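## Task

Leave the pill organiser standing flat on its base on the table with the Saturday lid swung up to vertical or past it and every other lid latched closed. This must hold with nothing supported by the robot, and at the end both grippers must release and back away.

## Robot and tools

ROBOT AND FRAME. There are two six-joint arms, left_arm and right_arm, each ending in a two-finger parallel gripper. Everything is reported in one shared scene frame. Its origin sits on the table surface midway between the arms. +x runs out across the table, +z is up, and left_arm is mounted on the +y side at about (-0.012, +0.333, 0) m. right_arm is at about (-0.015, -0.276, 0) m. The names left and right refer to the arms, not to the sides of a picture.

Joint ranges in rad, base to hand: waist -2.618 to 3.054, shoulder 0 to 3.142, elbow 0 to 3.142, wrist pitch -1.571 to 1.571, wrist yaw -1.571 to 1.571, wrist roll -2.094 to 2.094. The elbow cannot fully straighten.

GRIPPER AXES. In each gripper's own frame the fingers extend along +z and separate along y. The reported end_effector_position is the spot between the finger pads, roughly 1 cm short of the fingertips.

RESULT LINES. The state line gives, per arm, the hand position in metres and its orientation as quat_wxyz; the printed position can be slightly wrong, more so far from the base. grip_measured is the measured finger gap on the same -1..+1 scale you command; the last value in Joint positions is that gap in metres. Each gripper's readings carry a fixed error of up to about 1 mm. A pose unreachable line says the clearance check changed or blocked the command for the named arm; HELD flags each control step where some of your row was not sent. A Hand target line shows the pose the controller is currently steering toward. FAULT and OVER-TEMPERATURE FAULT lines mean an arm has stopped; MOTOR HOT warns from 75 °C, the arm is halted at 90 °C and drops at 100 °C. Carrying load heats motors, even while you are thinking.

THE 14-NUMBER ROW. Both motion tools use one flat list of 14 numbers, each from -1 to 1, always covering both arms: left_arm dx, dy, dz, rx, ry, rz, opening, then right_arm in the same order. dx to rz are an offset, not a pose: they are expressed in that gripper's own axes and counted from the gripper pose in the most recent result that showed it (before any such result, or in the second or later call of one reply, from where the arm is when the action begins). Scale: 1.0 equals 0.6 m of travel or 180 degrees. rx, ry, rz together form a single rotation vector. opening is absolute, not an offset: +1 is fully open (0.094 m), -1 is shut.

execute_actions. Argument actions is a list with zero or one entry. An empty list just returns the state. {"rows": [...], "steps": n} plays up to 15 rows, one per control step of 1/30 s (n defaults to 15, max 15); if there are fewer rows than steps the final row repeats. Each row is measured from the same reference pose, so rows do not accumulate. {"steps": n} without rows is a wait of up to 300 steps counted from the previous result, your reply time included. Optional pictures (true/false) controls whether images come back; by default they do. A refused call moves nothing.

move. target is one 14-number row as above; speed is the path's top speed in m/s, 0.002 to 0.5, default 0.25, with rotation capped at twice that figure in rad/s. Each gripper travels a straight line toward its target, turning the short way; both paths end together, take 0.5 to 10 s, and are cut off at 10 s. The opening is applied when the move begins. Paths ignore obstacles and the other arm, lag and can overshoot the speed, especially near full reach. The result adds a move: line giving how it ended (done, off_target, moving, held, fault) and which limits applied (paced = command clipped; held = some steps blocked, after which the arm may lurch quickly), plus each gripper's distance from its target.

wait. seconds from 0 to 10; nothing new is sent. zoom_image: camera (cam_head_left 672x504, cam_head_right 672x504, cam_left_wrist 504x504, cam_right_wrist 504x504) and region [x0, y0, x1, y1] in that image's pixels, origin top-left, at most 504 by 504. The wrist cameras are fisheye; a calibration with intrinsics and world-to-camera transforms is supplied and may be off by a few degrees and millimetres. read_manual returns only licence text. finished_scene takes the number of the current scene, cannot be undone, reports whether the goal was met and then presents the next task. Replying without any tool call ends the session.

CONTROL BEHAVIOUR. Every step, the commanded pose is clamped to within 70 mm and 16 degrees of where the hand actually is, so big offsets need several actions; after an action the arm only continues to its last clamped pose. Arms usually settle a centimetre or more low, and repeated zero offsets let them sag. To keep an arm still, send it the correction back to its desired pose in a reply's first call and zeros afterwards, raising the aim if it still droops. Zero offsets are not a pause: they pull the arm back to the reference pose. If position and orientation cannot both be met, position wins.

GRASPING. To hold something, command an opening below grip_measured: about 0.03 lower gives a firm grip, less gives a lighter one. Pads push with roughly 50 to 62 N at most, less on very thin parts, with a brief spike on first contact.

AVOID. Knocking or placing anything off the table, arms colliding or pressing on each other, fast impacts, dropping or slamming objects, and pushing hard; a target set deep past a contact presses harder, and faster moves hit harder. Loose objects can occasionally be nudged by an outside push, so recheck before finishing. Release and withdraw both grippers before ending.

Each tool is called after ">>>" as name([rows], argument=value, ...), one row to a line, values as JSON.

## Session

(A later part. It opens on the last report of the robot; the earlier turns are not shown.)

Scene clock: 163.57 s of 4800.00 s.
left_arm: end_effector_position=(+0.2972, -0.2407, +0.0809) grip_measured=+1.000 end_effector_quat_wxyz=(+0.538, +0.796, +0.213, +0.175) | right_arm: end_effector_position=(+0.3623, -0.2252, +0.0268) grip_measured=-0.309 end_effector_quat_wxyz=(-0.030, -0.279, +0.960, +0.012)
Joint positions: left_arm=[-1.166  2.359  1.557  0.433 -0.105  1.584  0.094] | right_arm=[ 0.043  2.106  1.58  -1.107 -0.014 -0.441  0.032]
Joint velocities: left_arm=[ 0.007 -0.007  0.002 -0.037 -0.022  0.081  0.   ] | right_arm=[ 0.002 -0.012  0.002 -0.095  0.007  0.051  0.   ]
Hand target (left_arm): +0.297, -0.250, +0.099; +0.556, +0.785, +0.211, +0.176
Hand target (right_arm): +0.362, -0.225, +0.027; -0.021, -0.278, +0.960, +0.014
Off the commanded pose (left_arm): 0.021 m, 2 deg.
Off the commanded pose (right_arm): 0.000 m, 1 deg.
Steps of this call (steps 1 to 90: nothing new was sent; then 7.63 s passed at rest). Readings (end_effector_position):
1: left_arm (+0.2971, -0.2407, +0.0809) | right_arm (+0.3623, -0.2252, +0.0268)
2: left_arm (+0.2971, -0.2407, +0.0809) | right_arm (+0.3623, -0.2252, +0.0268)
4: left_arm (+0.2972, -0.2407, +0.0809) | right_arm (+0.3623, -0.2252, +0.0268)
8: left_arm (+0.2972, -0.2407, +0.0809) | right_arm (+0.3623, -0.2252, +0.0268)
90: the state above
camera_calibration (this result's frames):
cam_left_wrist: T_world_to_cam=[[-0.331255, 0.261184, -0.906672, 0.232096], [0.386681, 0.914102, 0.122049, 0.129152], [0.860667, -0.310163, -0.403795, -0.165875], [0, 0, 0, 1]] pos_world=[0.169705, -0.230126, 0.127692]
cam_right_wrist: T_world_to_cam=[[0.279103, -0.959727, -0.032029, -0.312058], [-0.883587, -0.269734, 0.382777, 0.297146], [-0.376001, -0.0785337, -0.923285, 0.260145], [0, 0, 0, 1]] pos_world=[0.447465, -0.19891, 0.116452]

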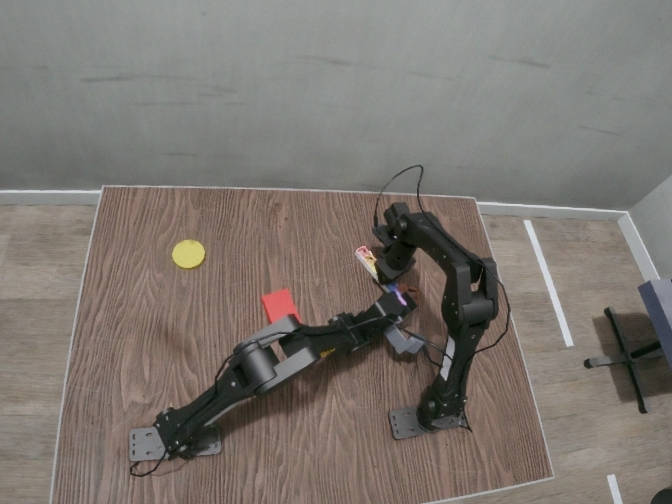

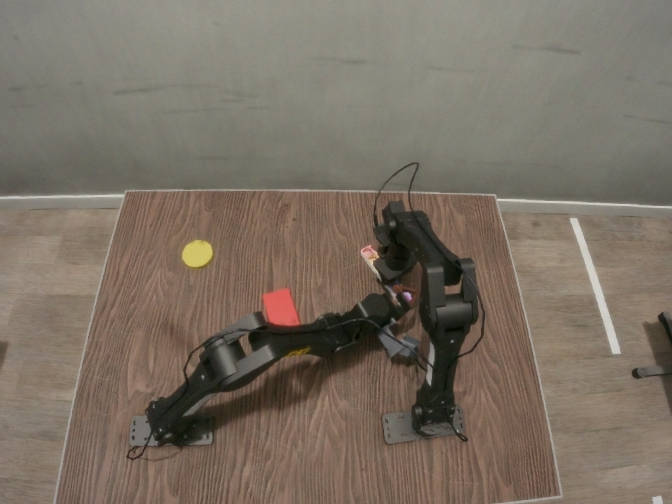

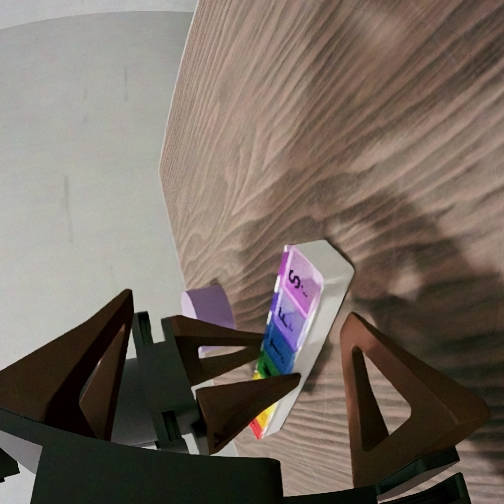

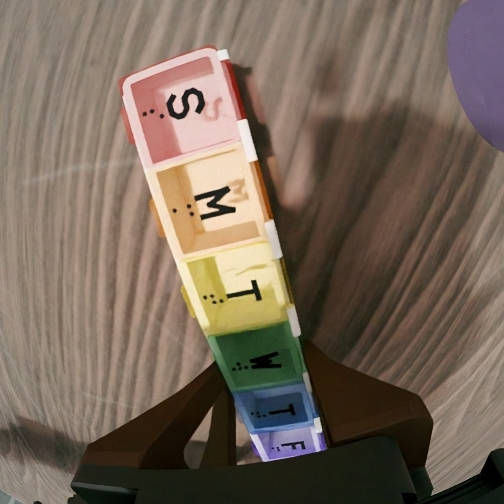

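>>> move(target=[-0.0066,0.040,0.019,-0.016,0,0,1,0,0,0,0,-0.006,0,-0.40], speed=0.03)

>>> zoom_image(camera="cam_left_wrist", region=[250,210,410,370])

Scene clock: 170.97 s of 4800.00 s.
left_arm: end_effector_position=(+0.3023, -0.2504, +0.0837) grip_measured=+1.000 end_effector_quat_wxyz=(+0.543, +0.793, +0.209, +0.180) | right_arm: end_effector_position=(+0.3623, -0.2252, +0.0268) grip_measured=-0.309 end_effector_quat_wxyz=(-0.030, -0.279, +0.960, +0.012)
Joint positions: left_arm=[-1.166  2.393  1.618  0.42  -0.106  1.594  0.094] | right_arm=[ 0.043  2.106  1.58  -1.107 -0.014 -0.441  0.032]
Joint velocities: left_arm=[ 0.002  0.037  0.017  0.007 -0.022 -0.139  0.   ] | right_arm=[-0.007 -0.007 -0.002  0.051  0.037 -0.095  0.001]
Hand target (left_arm): +0.303, -0.259, +0.099; +0.558, +0.783, +0.208, +0.180
Hand target (right_arm): +0.362, -0.225, +0.027; -0.021, -0.278, +0.960, +0.014
Off the commanded pose (left_arm): 0.018 m, 2 deg.
Off the commanded pose (right_arm): 0.000 m, 1 deg.
After step 90, 3.20 s passed at rest.
move: off_target (left_arm)
camera_calibration (this result's frames):
cam_left_wrist: T_world_to_cam=[[-0.317606, 0.254657, -0.913387, 0.233629], [0.386694, 0.914308, 0.120451, 0.135899], [0.865791, -0.314946, -0.388864, -0.176236], [0, 0, 0, 1]] pos_world=[0.174234, -0.239254, 0.128493]
cam_right_wrist: T_world_to_cam=[[0.279103, -0.959727, -0.032029, -0.312058], [-0.883587, -0.269734, 0.382777, 0.297146], [-0.376001, -0.0785337, -0.923285, 0.260145], [0, 0, 0, 1]] pos_world=[0.447465, -0.19891, 0.116452]

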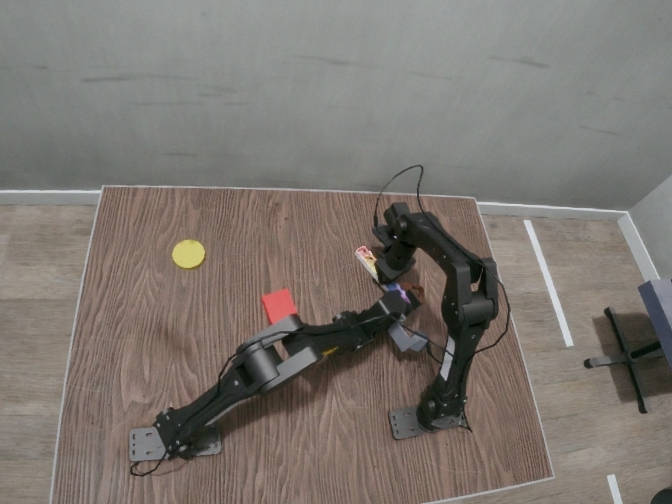

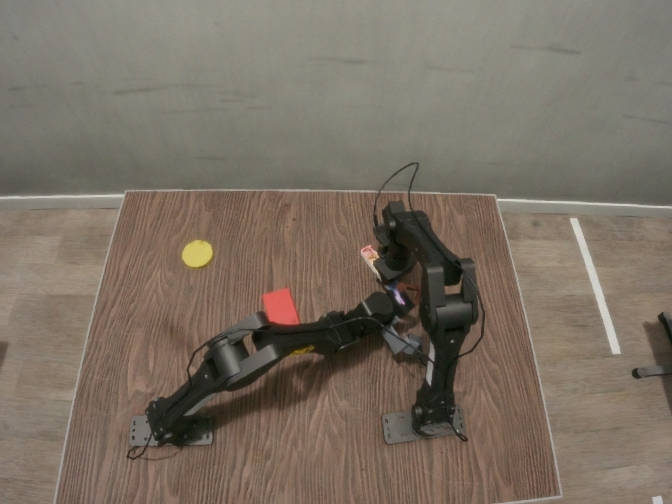

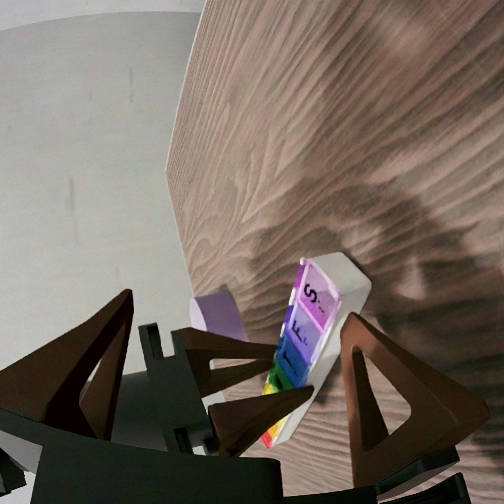

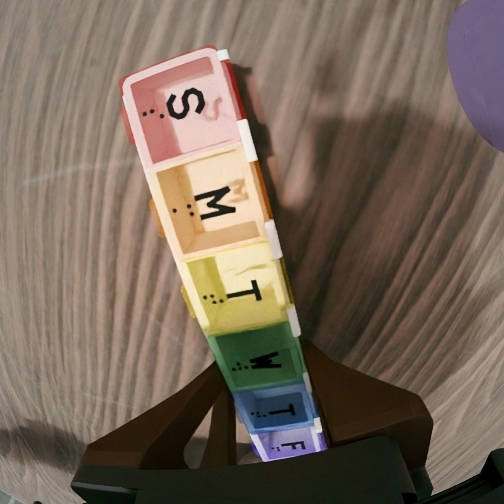

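Region (250, 210, 410, 370) of cam_left_wrist's 504x504 image, scaled by 3.150, with more detail than that image has.

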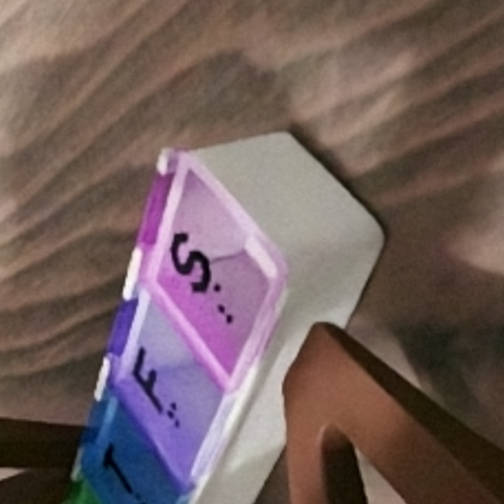

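>>> move(target=[-0.0053,0.026,0.010,-0.013,0,0,1,0,0,0,0,-0.006,0,-0.40], speed=0.03)

>>> zoom_image(camera="cam_left_wrist", region=[250,210,410,370])

Scene clock: 196.40 s of 4800.00 s.
left_arm: end_effector_position=(+0.3028, -0.2511, +0.0744) grip_measured=+1.000 end_effector_quat_wxyz=(+0.537, +0.798, +0.206, +0.181) | right_arm: end_effector_position=(+0.3623, -0.2252, +0.0268) grip_measured=-0.309 end_effector_quat_wxyz=(-0.030, -0.279, +0.960, +0.012)
Joint positions: left_arm=[-1.166  2.413  1.627  0.417 -0.107  1.602  0.094] | right_arm=[ 0.043  2.106  1.58  -1.107 -0.014 -0.441  0.032]
Joint velocities: left_arm=[ 0.002  0.012 -0.007 -0.007  0.095 -0.051  0.   ] | right_arm=[-0.012  0.007  0.002 -0.007  0.022 -0.081  0.001]
Hand target (left_arm): +0.304, -0.261, +0.096; +0.559, +0.782, +0.205, +0.183
Hand target (right_arm): +0.362, -0.225, +0.027; -0.021, -0.278, +0.960, +0.014
Off the commanded pose (left_arm): 0.024 m, 3 deg.
Off the commanded pose (right_arm): 0.000 m, 1 deg.
After step 90, 21.30 s passed at rest.
move: off_target (left_arm)
camera_calibration (this result's frames):
cam_left_wrist: T_world_to_cam=[[-0.316396, 0.270579, -0.90922, 0.228812], [0.38865, 0.9113, 0.135953, 0.134965], [0.865358, -0.310353, -0.393492, -0.178873], [0, 0, 0, 1]] pos_world=[0.174731, -0.240419, 0.119306]
cam_right_wrist: T_world_to_cam=[[0.279103, -0.959727, -0.032029, -0.312058], [-0.883587, -0.269734, 0.382777, 0.297146], [-0.376001, -0.0785337, -0.923285, 0.260145], [0, 0, 0, 1]] pos_world=[0.447465, -0.19891, 0.116452]

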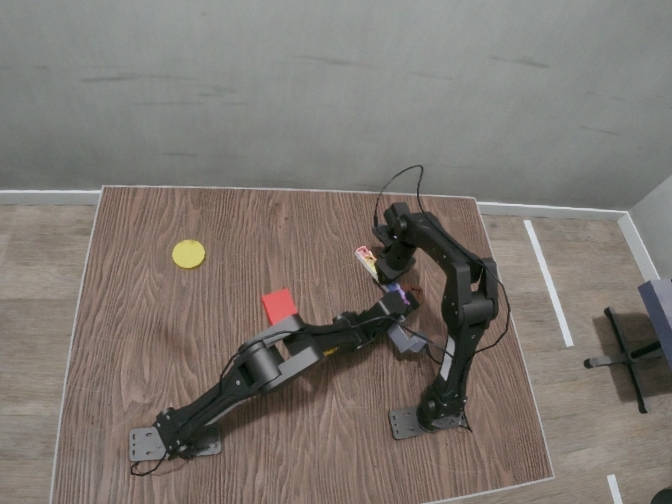

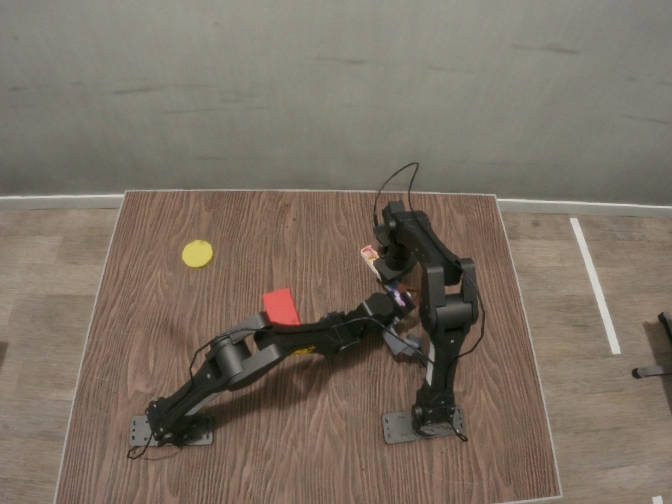

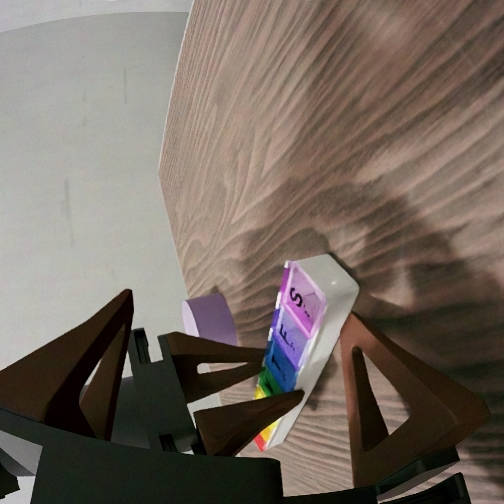

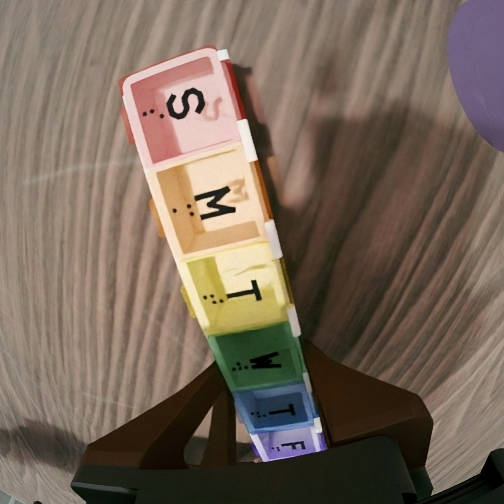

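Region (250, 210, 410, 370) of cam_left_wrist's 504x504 image, scaled by 3.150, with more detail than that image has.

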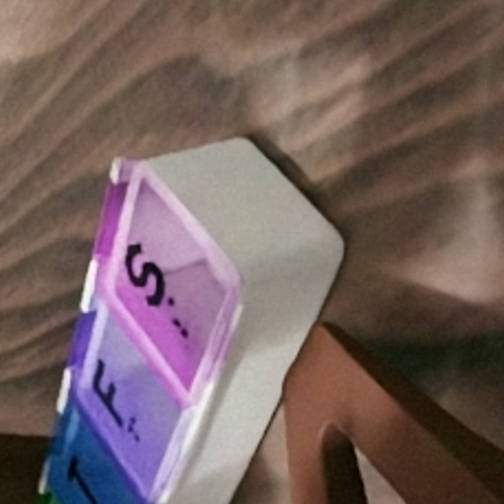

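>>> execute_actions([
  {"rows":[[-0.005,0.038,0,-0.016,0,0,1,0,0,0,0,-0.006,0,-0.40],[-0.005,0.040,0,-0.016,0,0,1,0,0,0,0,-0.006,0,-0.40],[-0.005,0.042,0,-0.016,0,0,1,0,0,0,0,-0.006,0,-0.40],[-0.005,0.044,-0.001,-0.016,0,0,1,0,0,0,0,-0.006,0,-0.40],[-0.005,0.0457,-0.001,-0.016,0,0,1,0,0,0,0,-0.006,0,-0.40]],"steps":15},
])

>>> zoom_image(camera="cam_left_wrist", region=[250,210,410,370])

Scene clock: 205.93 s of 4800.00 s.
left_arm: end_effector_position=(+0.3030, -0.2506, +0.0734) grip_measured=+1.000 end_effector_quat_wxyz=(+0.534, +0.800, +0.203, +0.184) | right_arm: end_effector_position=(+0.3623, -0.2252, +0.0268) grip_measured=-0.309 end_effector_quat_wxyz=(-0.030, -0.279, +0.960, +0.012)
Joint positions: left_arm=[-1.166  2.413  1.627  0.413 -0.109  1.611  0.094] | right_arm=[ 0.043  2.106  1.58  -1.107 -0.014 -0.441  0.032]
Joint velocities: left_arm=[-0.007  0.002 -0.017 -0.007 -0.081 -0.007  0.   ] | right_arm=[ 0.012  0.017  0.017  0.037  0.051 -0.022 -0.   ]
Hand target (left_arm): +0.303, -0.261, +0.100; +0.557, +0.784, +0.201, +0.186
Hand target (right_arm): +0.362, -0.225, +0.027; -0.021, -0.278, +0.960, +0.014
Off the commanded pose (left_arm): 0.029 m, 3 deg.
Off the commanded pose (right_arm): 0.000 m, 1 deg.
Steps of this call (steps 1 to 90: nothing new was sent; then 6.03 s passed at rest; steps 91 to 105: all 15 steps of this action). Readings (end_effector_position):
91: left_arm (+0.3029, -0.2511, +0.0744) | right_arm (+0.3623, -0.2252, +0.0268)
92: left_arm (+0.3030, -0.2511, +0.0744) | right_arm (+0.3623, -0.2252, +0.0268)
94: left_arm (+0.3030, -0.2510, +0.0744) | right_arm (+0.3623, -0.2252, +0.0268)
98: left_arm (+0.3030, -0.2508, +0.0738) | right_arm (+0.3623, -0.2252, +0.0268)
105: the state above
camera_calibration (this result's frames):
cam_left_wrist: T_world_to_cam=[[-0.310921, 0.278723, -0.908648, 0.228191], [0.388778, 0.909688, 0.14601, 0.133339], [0.867283, -0.307865, -0.391202, -0.179356], [0, 0, 0, 1]] pos_world=[0.174663, -0.240116, 0.117712]
cam_right_wrist: T_world_to_cam=[[0.279103, -0.959727, -0.032029, -0.312058], [-0.883587, -0.269734, 0.382777, 0.297146], [-0.376001, -0.0785337, -0.923285, 0.260145], [0, 0, 0, 1]] pos_world=[0.447465, -0.19891, 0.116452]

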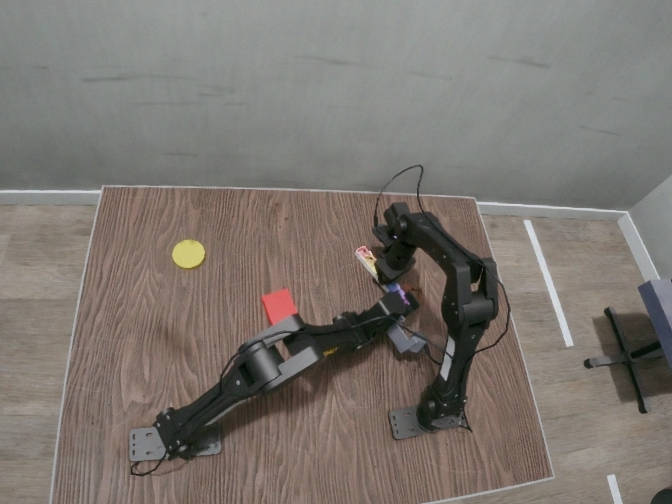

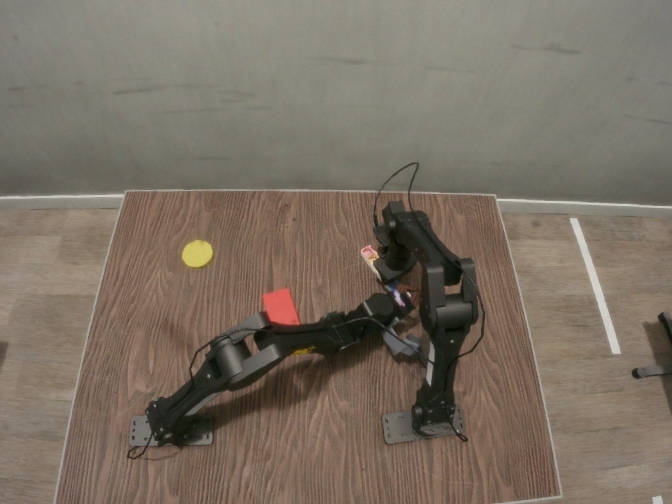

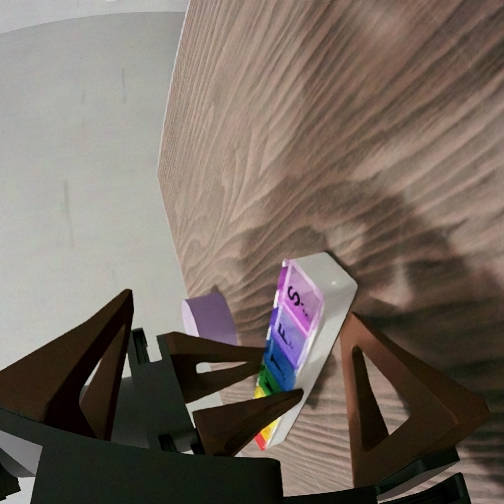

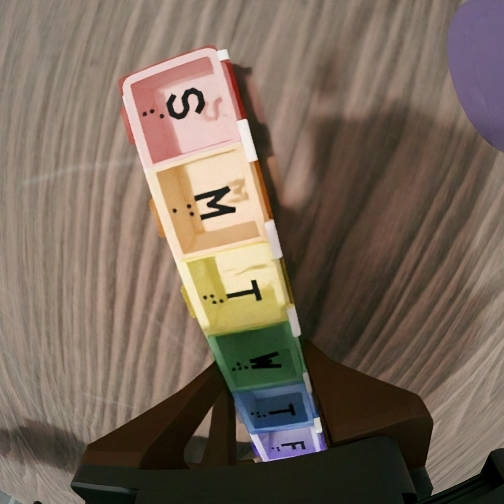

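Region (250, 210, 410, 370) of cam_left_wrist's 504x504 image, scaled by 3.150, with more detail than that image has.

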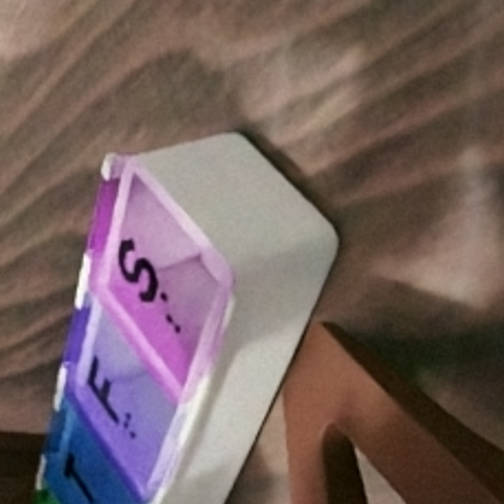

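>>> execute_actions([
  {"rows":[[-0.004,0.058,-0.006,-0.02,0,0,1,0,0,0,0,-0.006,0,-0.40]],"steps":15},
])

>>> execute_actions(actions=[], pictures=false)

Scene clock: 211.20 s of 4800.00 s.
left_arm: end_effector_position=(+0.3031, -0.2502, +0.0728) grip_measured=+1.000 end_effector_quat_wxyz=(+0.532, +0.802, +0.200, +0.187) | right_arm: end_effector_position=(+0.3623, -0.2252, +0.0268) grip_measured=-0.309 end_effector_quat_wxyz=(-0.030, -0.279, +0.960, +0.012)
Joint positions: left_arm=[-1.166  2.413  1.627  0.41  -0.11   1.621  0.094] | right_arm=[ 0.043  2.106  1.58  -1.107 -0.014 -0.441  0.032]
Joint velocities: left_arm=[-0.002  0.007 -0.002  0.022 -0.022 -0.037  0.   ] | right_arm=[-0.012  0.002  0.002  0.037  0.022 -0.066  0.001]
Hand target (left_arm): +0.303, -0.260, +0.107; +0.559, +0.783, +0.197, +0.190
Hand target (right_arm): +0.362, -0.225, +0.027; -0.021, -0.278, +0.960, +0.014
Off the commanded pose (left_arm): 0.036 m, 4 deg.
Off the commanded pose (right_arm): 0.000 m, 1 deg.
Steps of this call (steps 1 to 90: nothing new was sent; then 1.77 s passed at rest; steps 91 to 105: all 15 steps of this action). Readings (end_effector_position):
91: left_arm (+0.3030, -0.2505, +0.0733) | right_arm (+0.3623, -0.2252, +0.0268)
92: left_arm (+0.3030, -0.2505, +0.0732) | right_arm (+0.3623, -0.2252, +0.0268)
94: left_arm (+0.3031, -0.2504, +0.0730) | right_arm (+0.3623, -0.2252, +0.0268)
98: left_arm (+0.3031, -0.2503, +0.0728) | right_arm (+0.3623, -0.2252, +0.0268)
105: the state above
camera_calibration (this result's frames):
cam_left_wrist: T_world_to_cam=[[-0.303778, 0.286984, -0.908493, 0.227367], [0.390147, 0.907409, 0.156186, 0.131371], [0.869197, -0.307, -0.387617, -0.180184], [0, 0, 0, 1]] pos_world=[0.174431, -0.239775, 0.1162]
cam_right_wrist: T_world_to_cam=[[0.279103, -0.959727, -0.032029, -0.312058], [-0.883587, -0.269734, 0.382777, 0.297146], [-0.376001, -0.0785337, -0.923285, 0.260145], [0, 0, 0, 1]] pos_world=[0.447465, -0.19891, 0.116452]

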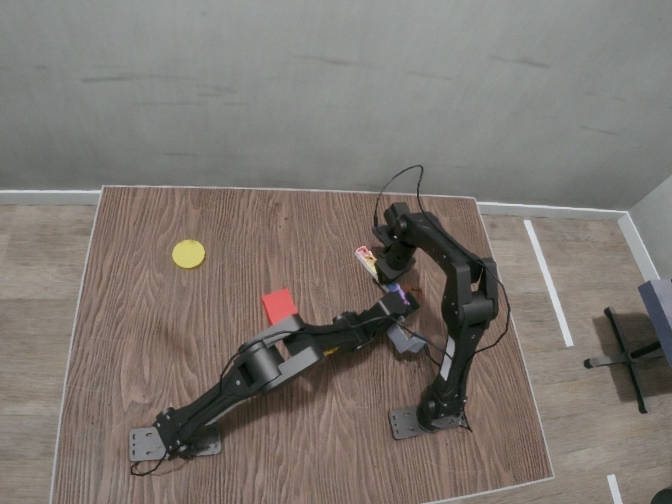

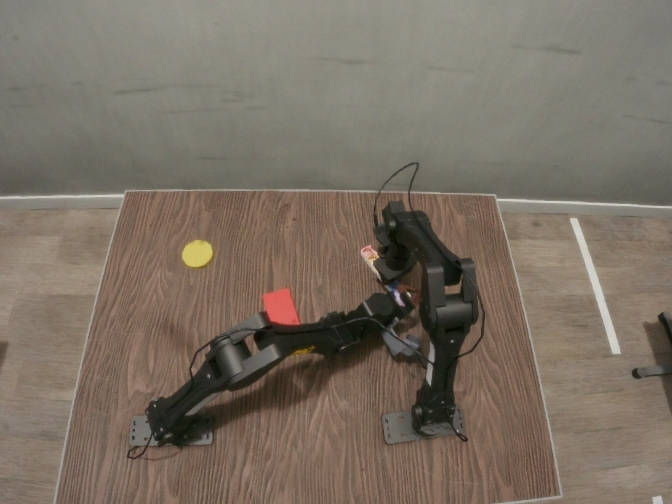

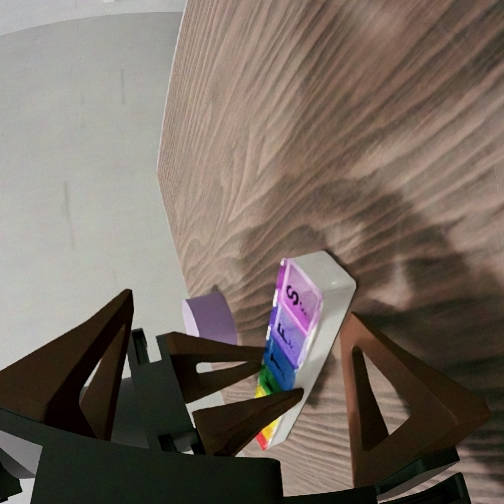

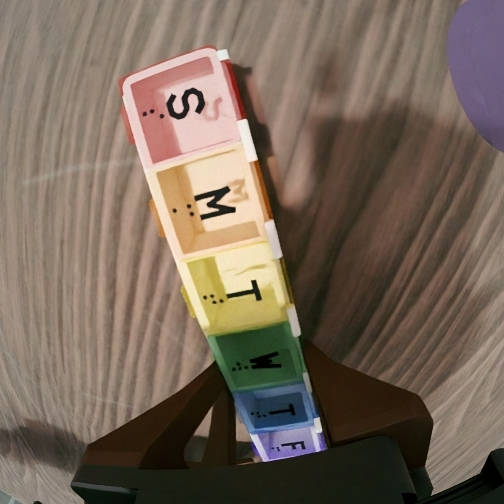

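Scene clock: 211.20 s of 4800.00 s.
left_arm: end_effector_position=(+0.3031, -0.2502, +0.0728) grip_measured=+1.000 end_effector_quat_wxyz=(+0.532, +0.802, +0.200, +0.187) | right_arm: end_effector_position=(+0.3623, -0.2252, +0.0268) grip_measured=-0.309 end_effector_quat_wxyz=(-0.030, -0.279, +0.960, +0.012)
Joint positions: left_arm=[-1.166  2.413  1.627  0.41  -0.11   1.621  0.094] | right_arm=[ 0.043  2.106  1.58  -1.107 -0.014 -0.441  0.032]
Joint velocities: left_arm=[-0.002  0.007 -0.002  0.022 -0.022 -0.037  0.   ] | right_arm=[-0.012  0.002  0.002  0.037  0.022 -0.066  0.001]
Hand target (left_arm): +0.303, -0.260, +0.107; +0.559, +0.783, +0.197, +0.190
Hand target (right_arm): +0.362, -0.225, +0.027; -0.021, -0.278, +0.960, +0.014
Off the commanded pose (left_arm): 0.036 m, 4 deg.
Off the commanded pose (right_arm): 0.000 m, 1 deg.

>>> execute_actions([
  {"rows":[[-0.003,0.046,-0.018,0,0,0,1,0,0,0,0,-0.006,0,-0.40]],"steps":15},
])

Scene clock: 238.13 s of 4800.00 s.
left_arm: end_effector_position=(+0.3007, -0.2432, +0.0616) grip_measured=+1.000 end_effector_quat_wxyz=(+0.503, +0.820, +0.203, +0.184) | right_arm: end_effector_position=(+0.3623, -0.2252, +0.0268) grip_measured=-0.309 end_effector_quat_wxyz=(-0.030, -0.279, +0.960, +0.012)
Joint positions: left_arm=[-1.166  2.402  1.627  0.332 -0.116  1.623  0.094] | right_arm=[ 0.043  2.106  1.58  -1.107 -0.014 -0.441  0.032]
Joint velocities: left_arm=[-0.002 -0.007  0.002  0.007  0.007 -0.007  0.   ] | right_arm=[-0.002 -0.007 -0.007 -0.066  0.066 -0.007  0.   ]
Hand target (left_arm): +0.299, -0.252, +0.102; +0.532, +0.801, +0.200, +0.187
Hand target (right_arm): +0.362, -0.225, +0.027; -0.021, -0.278, +0.960, +0.014
Off the commanded pose (left_arm): 0.042 m, 4 deg.
Off the commanded pose (right_arm): 0.000 m, 1 deg.
Steps of this call (steps 1 to 90: nothing new was sent; then 23.43 s passed at rest; steps 91 to 105: all 15 steps of this action). Readings (end_effector_position):
91: left_arm (+0.3029, -0.2496, +0.0715) | right_arm (+0.3623, -0.2252, +0.0268)
92: left_arm (+0.3024, -0.2483, +0.0696) | right_arm (+0.3623, -0.2252, +0.0268)
94: left_arm (+0.3018, -0.2463, +0.0658) | right_arm (+0.3623, -0.2252, +0.0268)
98: left_arm (+0.3010, -0.2441, +0.0616) | right_arm (+0.3623, -0.2252, +0.0268)
105: the state above
camera_calibration (this result's frames):
cam_left_wrist: T_world_to_cam=[[-0.329372, 0.341932, -0.880112, 0.233781], [0.390603, 0.897968, 0.202691, 0.122331], [0.859618, -0.277013, -0.429325, -0.167605], [0, 0, 0, 1]] pos_world=[0.173295, -0.236215, 0.109001]
cam_right_wrist: T_world_to_cam=[[0.279103, -0.959727, -0.032029, -0.312058], [-0.883587, -0.269734, 0.382777, 0.297146], [-0.376001, -0.0785337, -0.923285, 0.260145], [0, 0, 0, 1]] pos_world=[0.447465, -0.19891, 0.116452]

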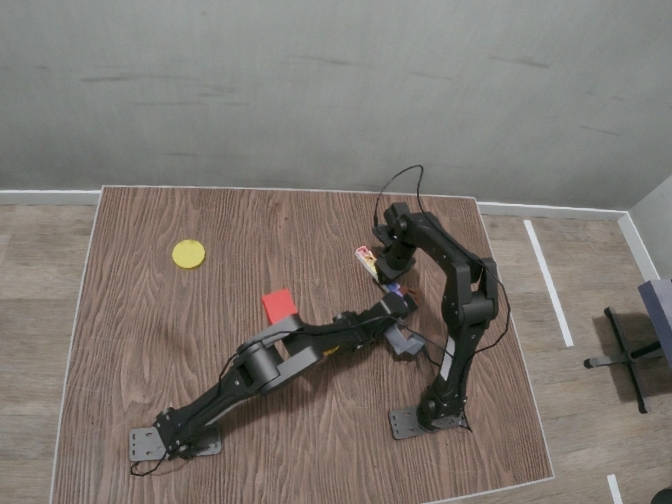

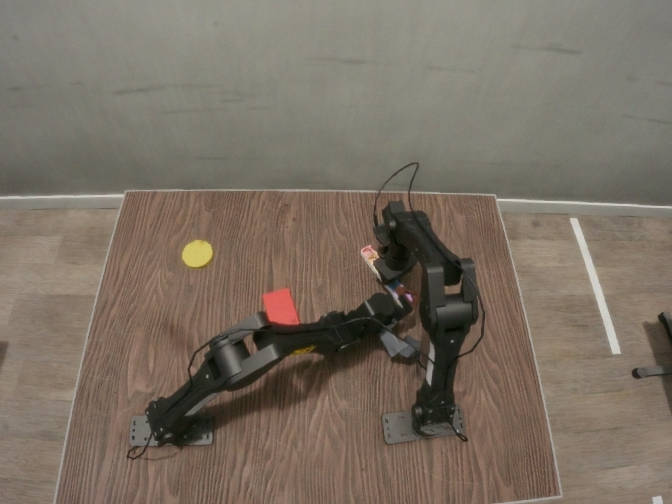

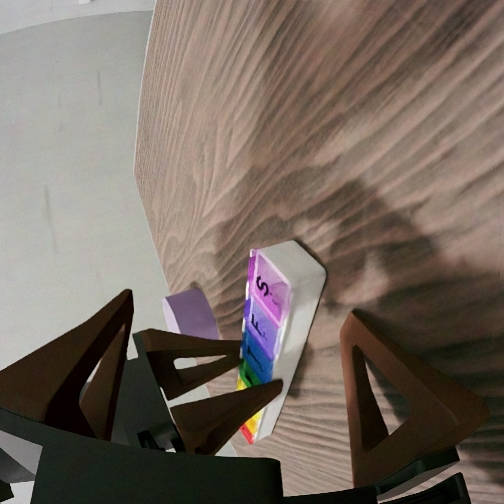

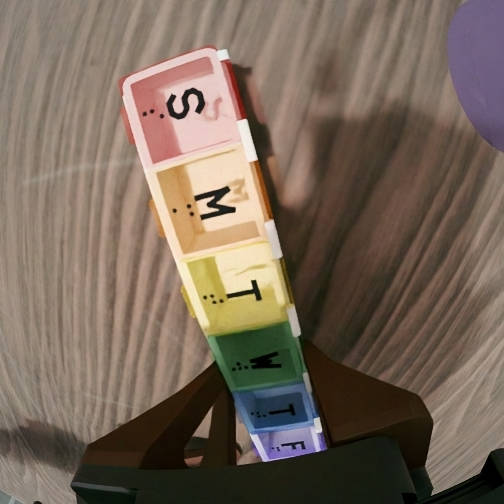

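>>> move(target=[-0.002,0.084,-0.033,-0.037,0,0,1,0,0,0,0,-0.006,0,-0.40], speed=0.08)

Scene clock: 257.67 s of 4800.00 s.
left_arm: end_effector_position=(+0.3030, -0.2476, +0.0898) grip_measured=+1.000 end_effector_quat_wxyz=(+0.529, +0.803, +0.194, +0.194) | right_arm: end_effector_position=(+0.3623, -0.2252, +0.0268) grip_measured=-0.309 end_effector_quat_wxyz=(-0.030, -0.279, +0.960, +0.012)
Joint positions: left_arm=[-1.166  2.371  1.627  0.368 -0.116  1.639  0.094] | right_arm=[ 0.043  2.106  1.58  -1.107 -0.014 -0.441  0.032]
Joint velocities: left_arm=[-0.007 -0.002  0.022 -0.007 -0.022  0.066  0.   ] | right_arm=[-0.007 -0.012  0.017 -0.007 -0.066  0.022 -0.   ]
Hand target (left_arm): +0.297, -0.251, +0.115; +0.550, +0.790, +0.191, +0.194
Hand target (right_arm): +0.362, -0.225, +0.027; -0.021, -0.278, +0.960, +0.014
Off the commanded pose (left_arm): 0.026 m, 3 deg.
Off the commanded pose (right_arm): 0.000 m, 1 deg.
After step 90, 15.37 s passed at rest.
move: off_target (left_arm)
camera_calibration (this result's frames):
cam_left_wrist: T_world_to_cam=[[-0.289207, 0.296849, -0.910077, 0.240265], [0.388345, 0.90534, 0.171894, 0.125], [0.874956, -0.303711, -0.377111, -0.17456], [0, 0, 0, 1]] pos_world=[0.173675, -0.237505, 0.131345]
cam_right_wrist: T_world_to_cam=[[0.279103, -0.959727, -0.032029, -0.312058], [-0.883587, -0.269734, 0.382777, 0.297146], [-0.376001, -0.0785337, -0.923285, 0.260145], [0, 0, 0, 1]] pos_world=[0.447465, -0.19891, 0.116452]

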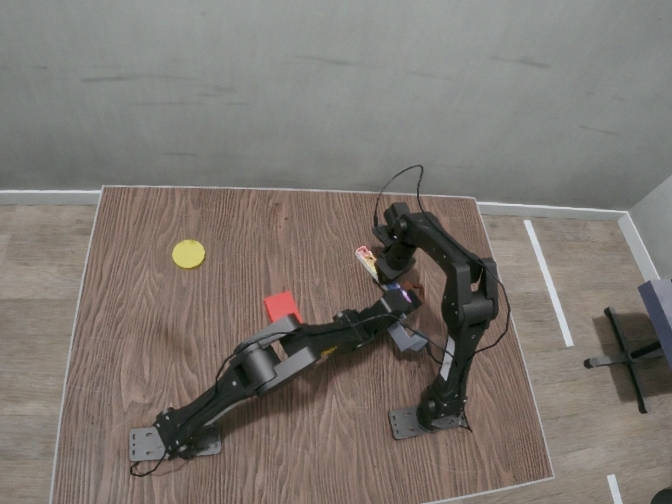

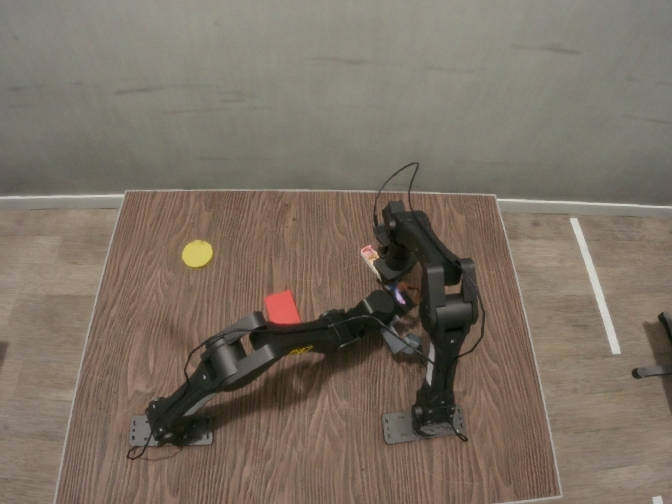

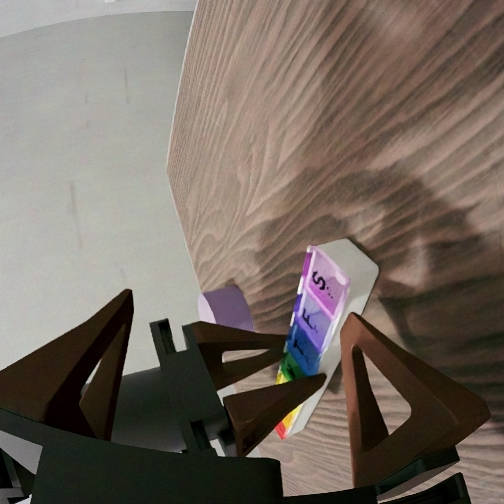

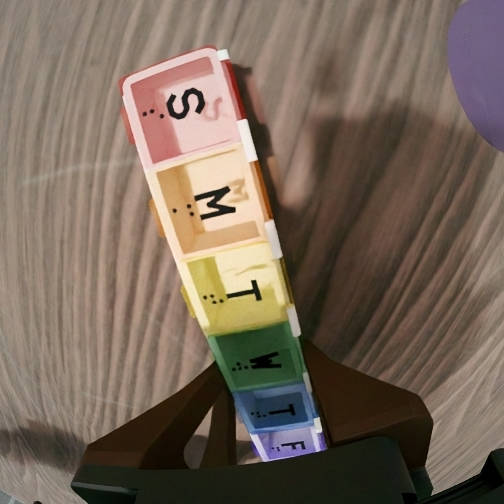

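>>> execute_actions([
  {"rows":[[-0.007,0.0395,-0.016,-0.015,0,-0.01,1,0,0,0,0,-0.006,0,-0.40],[-0.007,0.037,-0.015,-0.015,0,-0.02,1,0,0,0,0,-0.006,0,-0.40],[-0.008,0.035,-0.014,-0.015,0,-0.03,1,0,0,0,0,-0.006,0,-0.40],[-0.008,0.032,-0.013,-0.015,0,-0.035,1,0,0,0,0,-0.006,0,-0.40],[-0.008,0.030,-0.012,-0.015,0,-0.04,1,0,0,0,0,-0.006,0,-0.40]],"steps":15},
])

>>> execute_actions([
  {"steps":20},
])

Scene clock: 282.53 s of 4800.00 s.
left_arm: end_effector_position=(+0.3016, -0.2491, +0.0918) grip_measured=+1.000 end_effector_quat_wxyz=(+0.541, +0.789, +0.235, +0.169) | right_arm: end_effector_position=(+0.3623, -0.2252, +0.0268) grip_measured=-0.309 end_effector_quat_wxyz=(-0.030, -0.279, +0.960, +0.012)
Joint positions: left_arm=[-1.171  2.371  1.627  0.377 -0.124  1.536  0.094] | right_arm=[ 0.043  2.106  1.58  -1.107 -0.014 -0.441  0.032]
Joint velocities: left_arm=[ 0.007  0.017 -0.007 -0.007  0.007 -0.051  0.   ] | right_arm=[ 0.012  0.007  0.012 -0.022 -0.007 -0.051  0.002]
Hand target (left_arm): +0.297, -0.252, +0.108; +0.559, +0.777, +0.239, +0.164
Hand target (right_arm): +0.362, -0.225, +0.027; -0.021, -0.278, +0.960, +0.014
Off the commanded pose (left_arm): 0.017 m, 3 deg.
Off the commanded pose (right_arm): 0.000 m, 1 deg.
Steps of this call (steps 1 to 90: nothing new was sent; then 21.37 s passed at rest; steps 91 to 105: all 15 steps of this action). Readings (end_effector_position):
91: left_arm (+0.3029, -0.2477, +0.0898) | right_arm (+0.3623, -0.2252, +0.0268)
92: left_arm (+0.3030, -0.2476, +0.0898) | right_arm (+0.3623, -0.2252, +0.0268)
94: left_arm (+0.3026, -0.2478, +0.0899) | right_arm (+0.3623, -0.2252, +0.0268)
98: left_arm (+0.3015, -0.2488, +0.0909) | right_arm (+0.3623, -0.2252, +0.0268)
105: the state above
camera_calibration (this result's frames):
cam_left_wrist: T_world_to_cam=[[-0.365974, 0.229953, -0.901768, 0.247852], [0.361675, 0.927964, 0.089851, 0.147715], [0.85747, -0.293264, -0.422779, -0.161], [0, 0, 0, 1]] pos_world=[0.175335, -0.241285, 0.142165]
cam_right_wrist: T_world_to_cam=[[0.279103, -0.959727, -0.032029, -0.312058], [-0.883587, -0.269734, 0.382777, 0.297146], [-0.376001, -0.0785337, -0.923285, 0.260145], [0, 0, 0, 1]] pos_world=[0.447465, -0.19891, 0.116452]

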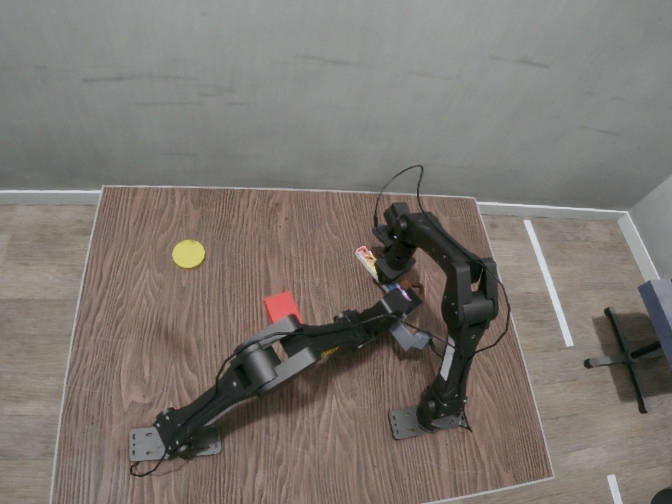

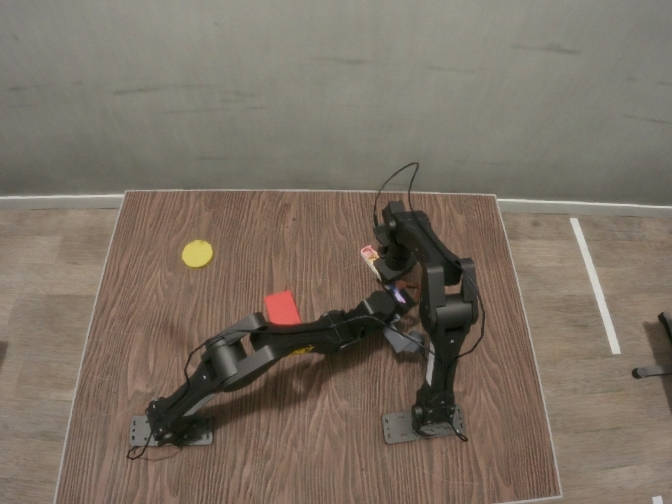

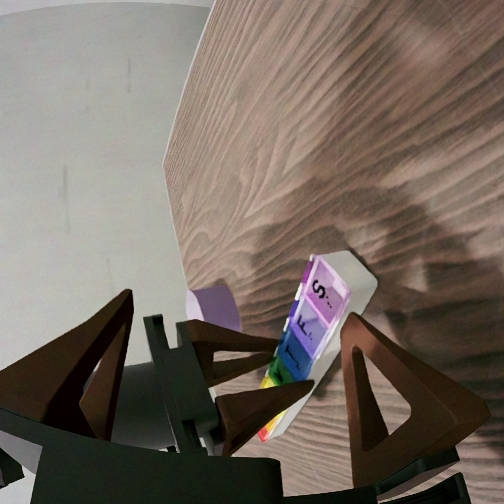

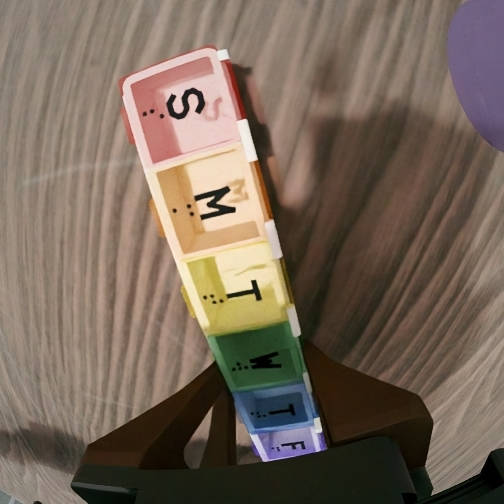

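Scene clock: 283.20 s of 4800.00 s.
left_arm: end_effector_position=(+0.3018, -0.2491, +0.0920) grip_measured=+1.000 end_effector_quat_wxyz=(+0.542, +0.788, +0.238, +0.168) | right_arm: end_effector_position=(+0.3623, -0.2252, +0.0268) grip_measured=-0.309 end_effector_quat_wxyz=(-0.030, -0.279, +0.960, +0.012)
Joint positions: left_arm=[-1.171  2.371  1.627  0.377 -0.125  1.529  0.094] | right_arm=[ 0.043  2.106  1.58  -1.107 -0.014 -0.441  0.032]
Joint velocities: left_arm=[ 0.007 -0.007 -0.022  0.007  0.081  0.007  0.   ] | right_arm=[-0.007  0.002 -0.007  0.037 -0.139 -0.007  0.001]
Hand target (left_arm): +0.297, -0.252, +0.108; +0.559, +0.777, +0.239, +0.164
Hand target (right_arm): +0.362, -0.225, +0.027; -0.021, -0.278, +0.960, +0.014
Off the commanded pose (left_arm): 0.017 m, 2 deg.
Off the commanded pose (right_arm): 0.000 m, 1 deg.
Steps of this call (steps 1 to 20: nothing new was sent). Readings (end_effector_position):
1: left_arm (+0.3016, -0.2491, +0.0918) | right_arm (+0.3623, -0.2252, +0.0268)
2: left_arm (+0.3016, -0.2491, +0.0918) | right_arm (+0.3623, -0.2252, +0.0268)
4: left_arm (+0.3017, -0.2491, +0.0919) | right_arm (+0.3623, -0.2252, +0.0268)
8: left_arm (+0.3018, -0.2491, +0.0920) | right_arm (+0.3623, -0.2252, +0.0268)
20: the state above
camera_calibration (this result's frames):
cam_left_wrist: T_world_to_cam=[[-0.370964, 0.225053, -0.900964, 0.248278], [0.359154, 0.929464, 0.0842936, 0.14928], [0.856384, -0.292315, -0.425627, -0.160217], [0, 0, 0, 1]] pos_world=[0.175695, -0.24146, 0.142914]
cam_right_wrist: T_world_to_cam=[[0.279103, -0.959727, -0.032029, -0.312058], [-0.883587, -0.269734, 0.382777, 0.297146], [-0.376001, -0.0785337, -0.923285, 0.260145], [0, 0, 0, 1]] pos_world=[0.447465, -0.19891, 0.116452]

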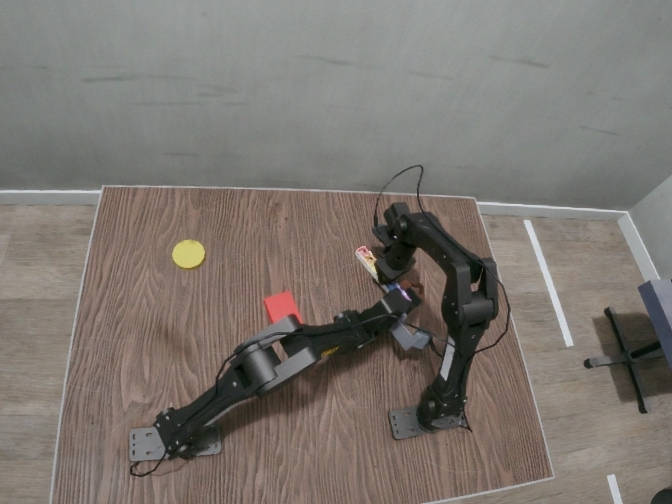

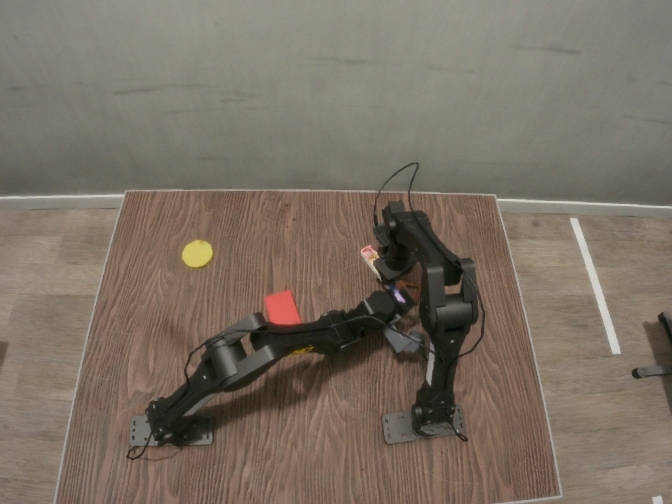

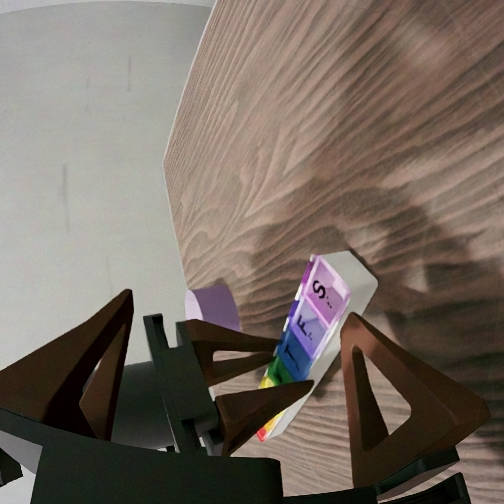

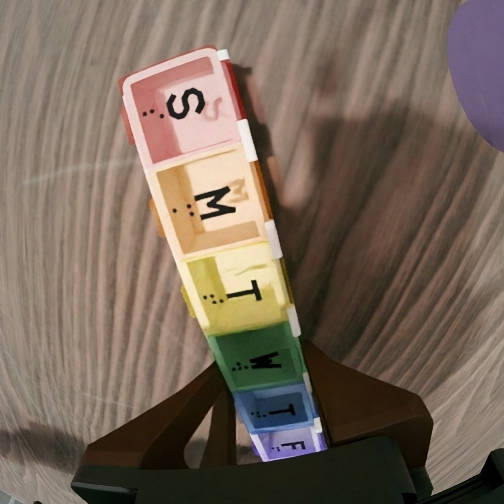

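>>> execute_actions([
  {"rows":[[-0.01,0.025,-0.010,-0.011,0,0,1,0,0,0,0,-0.006,0,-0.40],[-0.01,0.022,-0.009,-0.011,0,0,1,0,0,0,0,-0.006,0,-0.40],[-0.01,0.019,-0.008,-0.011,0,0,1,0,0,0,0,-0.006,0,-0.40],[-0.01,0.016,-0.007,-0.011,0,0,1,0,0,0,0,-0.006,0,-0.40],[-0.01,0.013,-0.006,-0.011,0,0,1,0,0,0,0,-0.006,0,-0.40],[-0.01,0.011,-0.005,-0.011,0,0,1,0,0,0,0,-0.006,0,-0.40],[-0.01,0.009,-0.004,-0.011,0,0,1,0,0,0,0,-0.006,0,-0.40]],"steps":15},
], pictures=false)

>>> execute_actions([
  {"steps":15},
], pictures=false)

Scene clock: 296.20 s of 4800.00 s.
left_arm: end_effector_position=(+0.3018, -0.2510, +0.0969) grip_measured=+1.000 end_effector_quat_wxyz=(+0.550, +0.783, +0.236, +0.173) | right_arm: end_effector_position=(+0.3623, -0.2252, +0.0268) grip_measured=-0.309 end_effector_quat_wxyz=(-0.030, -0.279, +0.960, +0.012)
Joint positions: left_arm=[-1.175  2.371  1.627  0.398 -0.135  1.536  0.094] | right_arm=[ 0.043  2.106  1.58  -1.107 -0.014 -0.441  0.032]
Joint velocities: left_arm=[ 0.017 -0.002  0.022 -0.037  0.051  0.037  0.   ] | right_arm=[-0.007 -0.012 -0.002 -0.007  0.007 -0.037 -0.001]
Hand target (left_arm): +0.297, -0.252, +0.098; +0.555, +0.779, +0.235, +0.172
Hand target (right_arm): +0.362, -0.225, +0.027; -0.021, -0.278, +0.960, +0.014
Off the commanded pose (left_arm): 0.005 m, 1 deg.
Off the commanded pose (right_arm): 0.000 m, 1 deg.
Steps of this call (steps 1 to 90: nothing new was sent; then 9.50 s passed at rest; steps 91 to 105: all 15 steps of this action). Readings (end_effector_position):
91: left_arm (+0.3020, -0.2489, +0.0920) | right_arm (+0.3623, -0.2252, +0.0268)
92: left_arm (+0.3021, -0.2489, +0.0920) | right_arm (+0.3623, -0.2252, +0.0268)
94: left_arm (+0.3018, -0.2491, +0.0924) | right_arm (+0.3623, -0.2252, +0.0268)
98: left_arm (+0.3012, -0.2504, +0.0948) | right_arm (+0.3623, -0.2252, +0.0268)
105: the state above

Scene clock: 296.70 s of 4800.00 s.
left_arm: end_effector_position=(+0.3019, -0.2511, +0.0974) grip_measured=+1.000 end_effector_quat_wxyz=(+0.550, +0.782, +0.236, +0.174) | right_arm: end_effector_position=(+0.3623, -0.2252, +0.0268) grip_measured=-0.309 end_effector_quat_wxyz=(-0.030, -0.279, +0.960, +0.012)
Joint positions: left_arm=[-1.175  2.371  1.627  0.4   -0.135  1.536  0.094] | right_arm=[ 0.043  2.106  1.58  -1.107 -0.014 -0.441  0.032]
Joint velocities: left_arm=[-0.002 -0.002 -0.012 -0.037  0.051 -0.066  0.   ] | right_arm=[-0.002 -0.002  0.012  0.007 -0.007 -0.066  0.   ]
Hand target (left_arm): +0.297, -0.252, +0.098; +0.555, +0.779, +0.235, +0.171
Hand target (right_arm): +0.362, -0.225, +0.027; -0.021, -0.278, +0.960, +0.014
Off the commanded pose (left_arm): 0.005 m, 1 deg.
Off the commanded pose (right_arm): 0.000 m, 1 deg.
Steps of this call (steps 1 to 15: nothing new was sent). Readings (end_effector_position):
1: left_arm (+0.3018, -0.2510, +0.0970) | right_arm (+0.3623, -0.2252, +0.0268)
2: left_arm (+0.3018, -0.2510, +0.0971) | right_arm (+0.3623, -0.2252, +0.0268)
4: left_arm (+0.3019, -0.2510, +0.0973) | right_arm (+0.3623, -0.2252, +0.0268)
8: left_arm (+0.3019, -0.2511, +0.0974) | right_arm (+0.3623, -0.2252, +0.0268)
15: the state above


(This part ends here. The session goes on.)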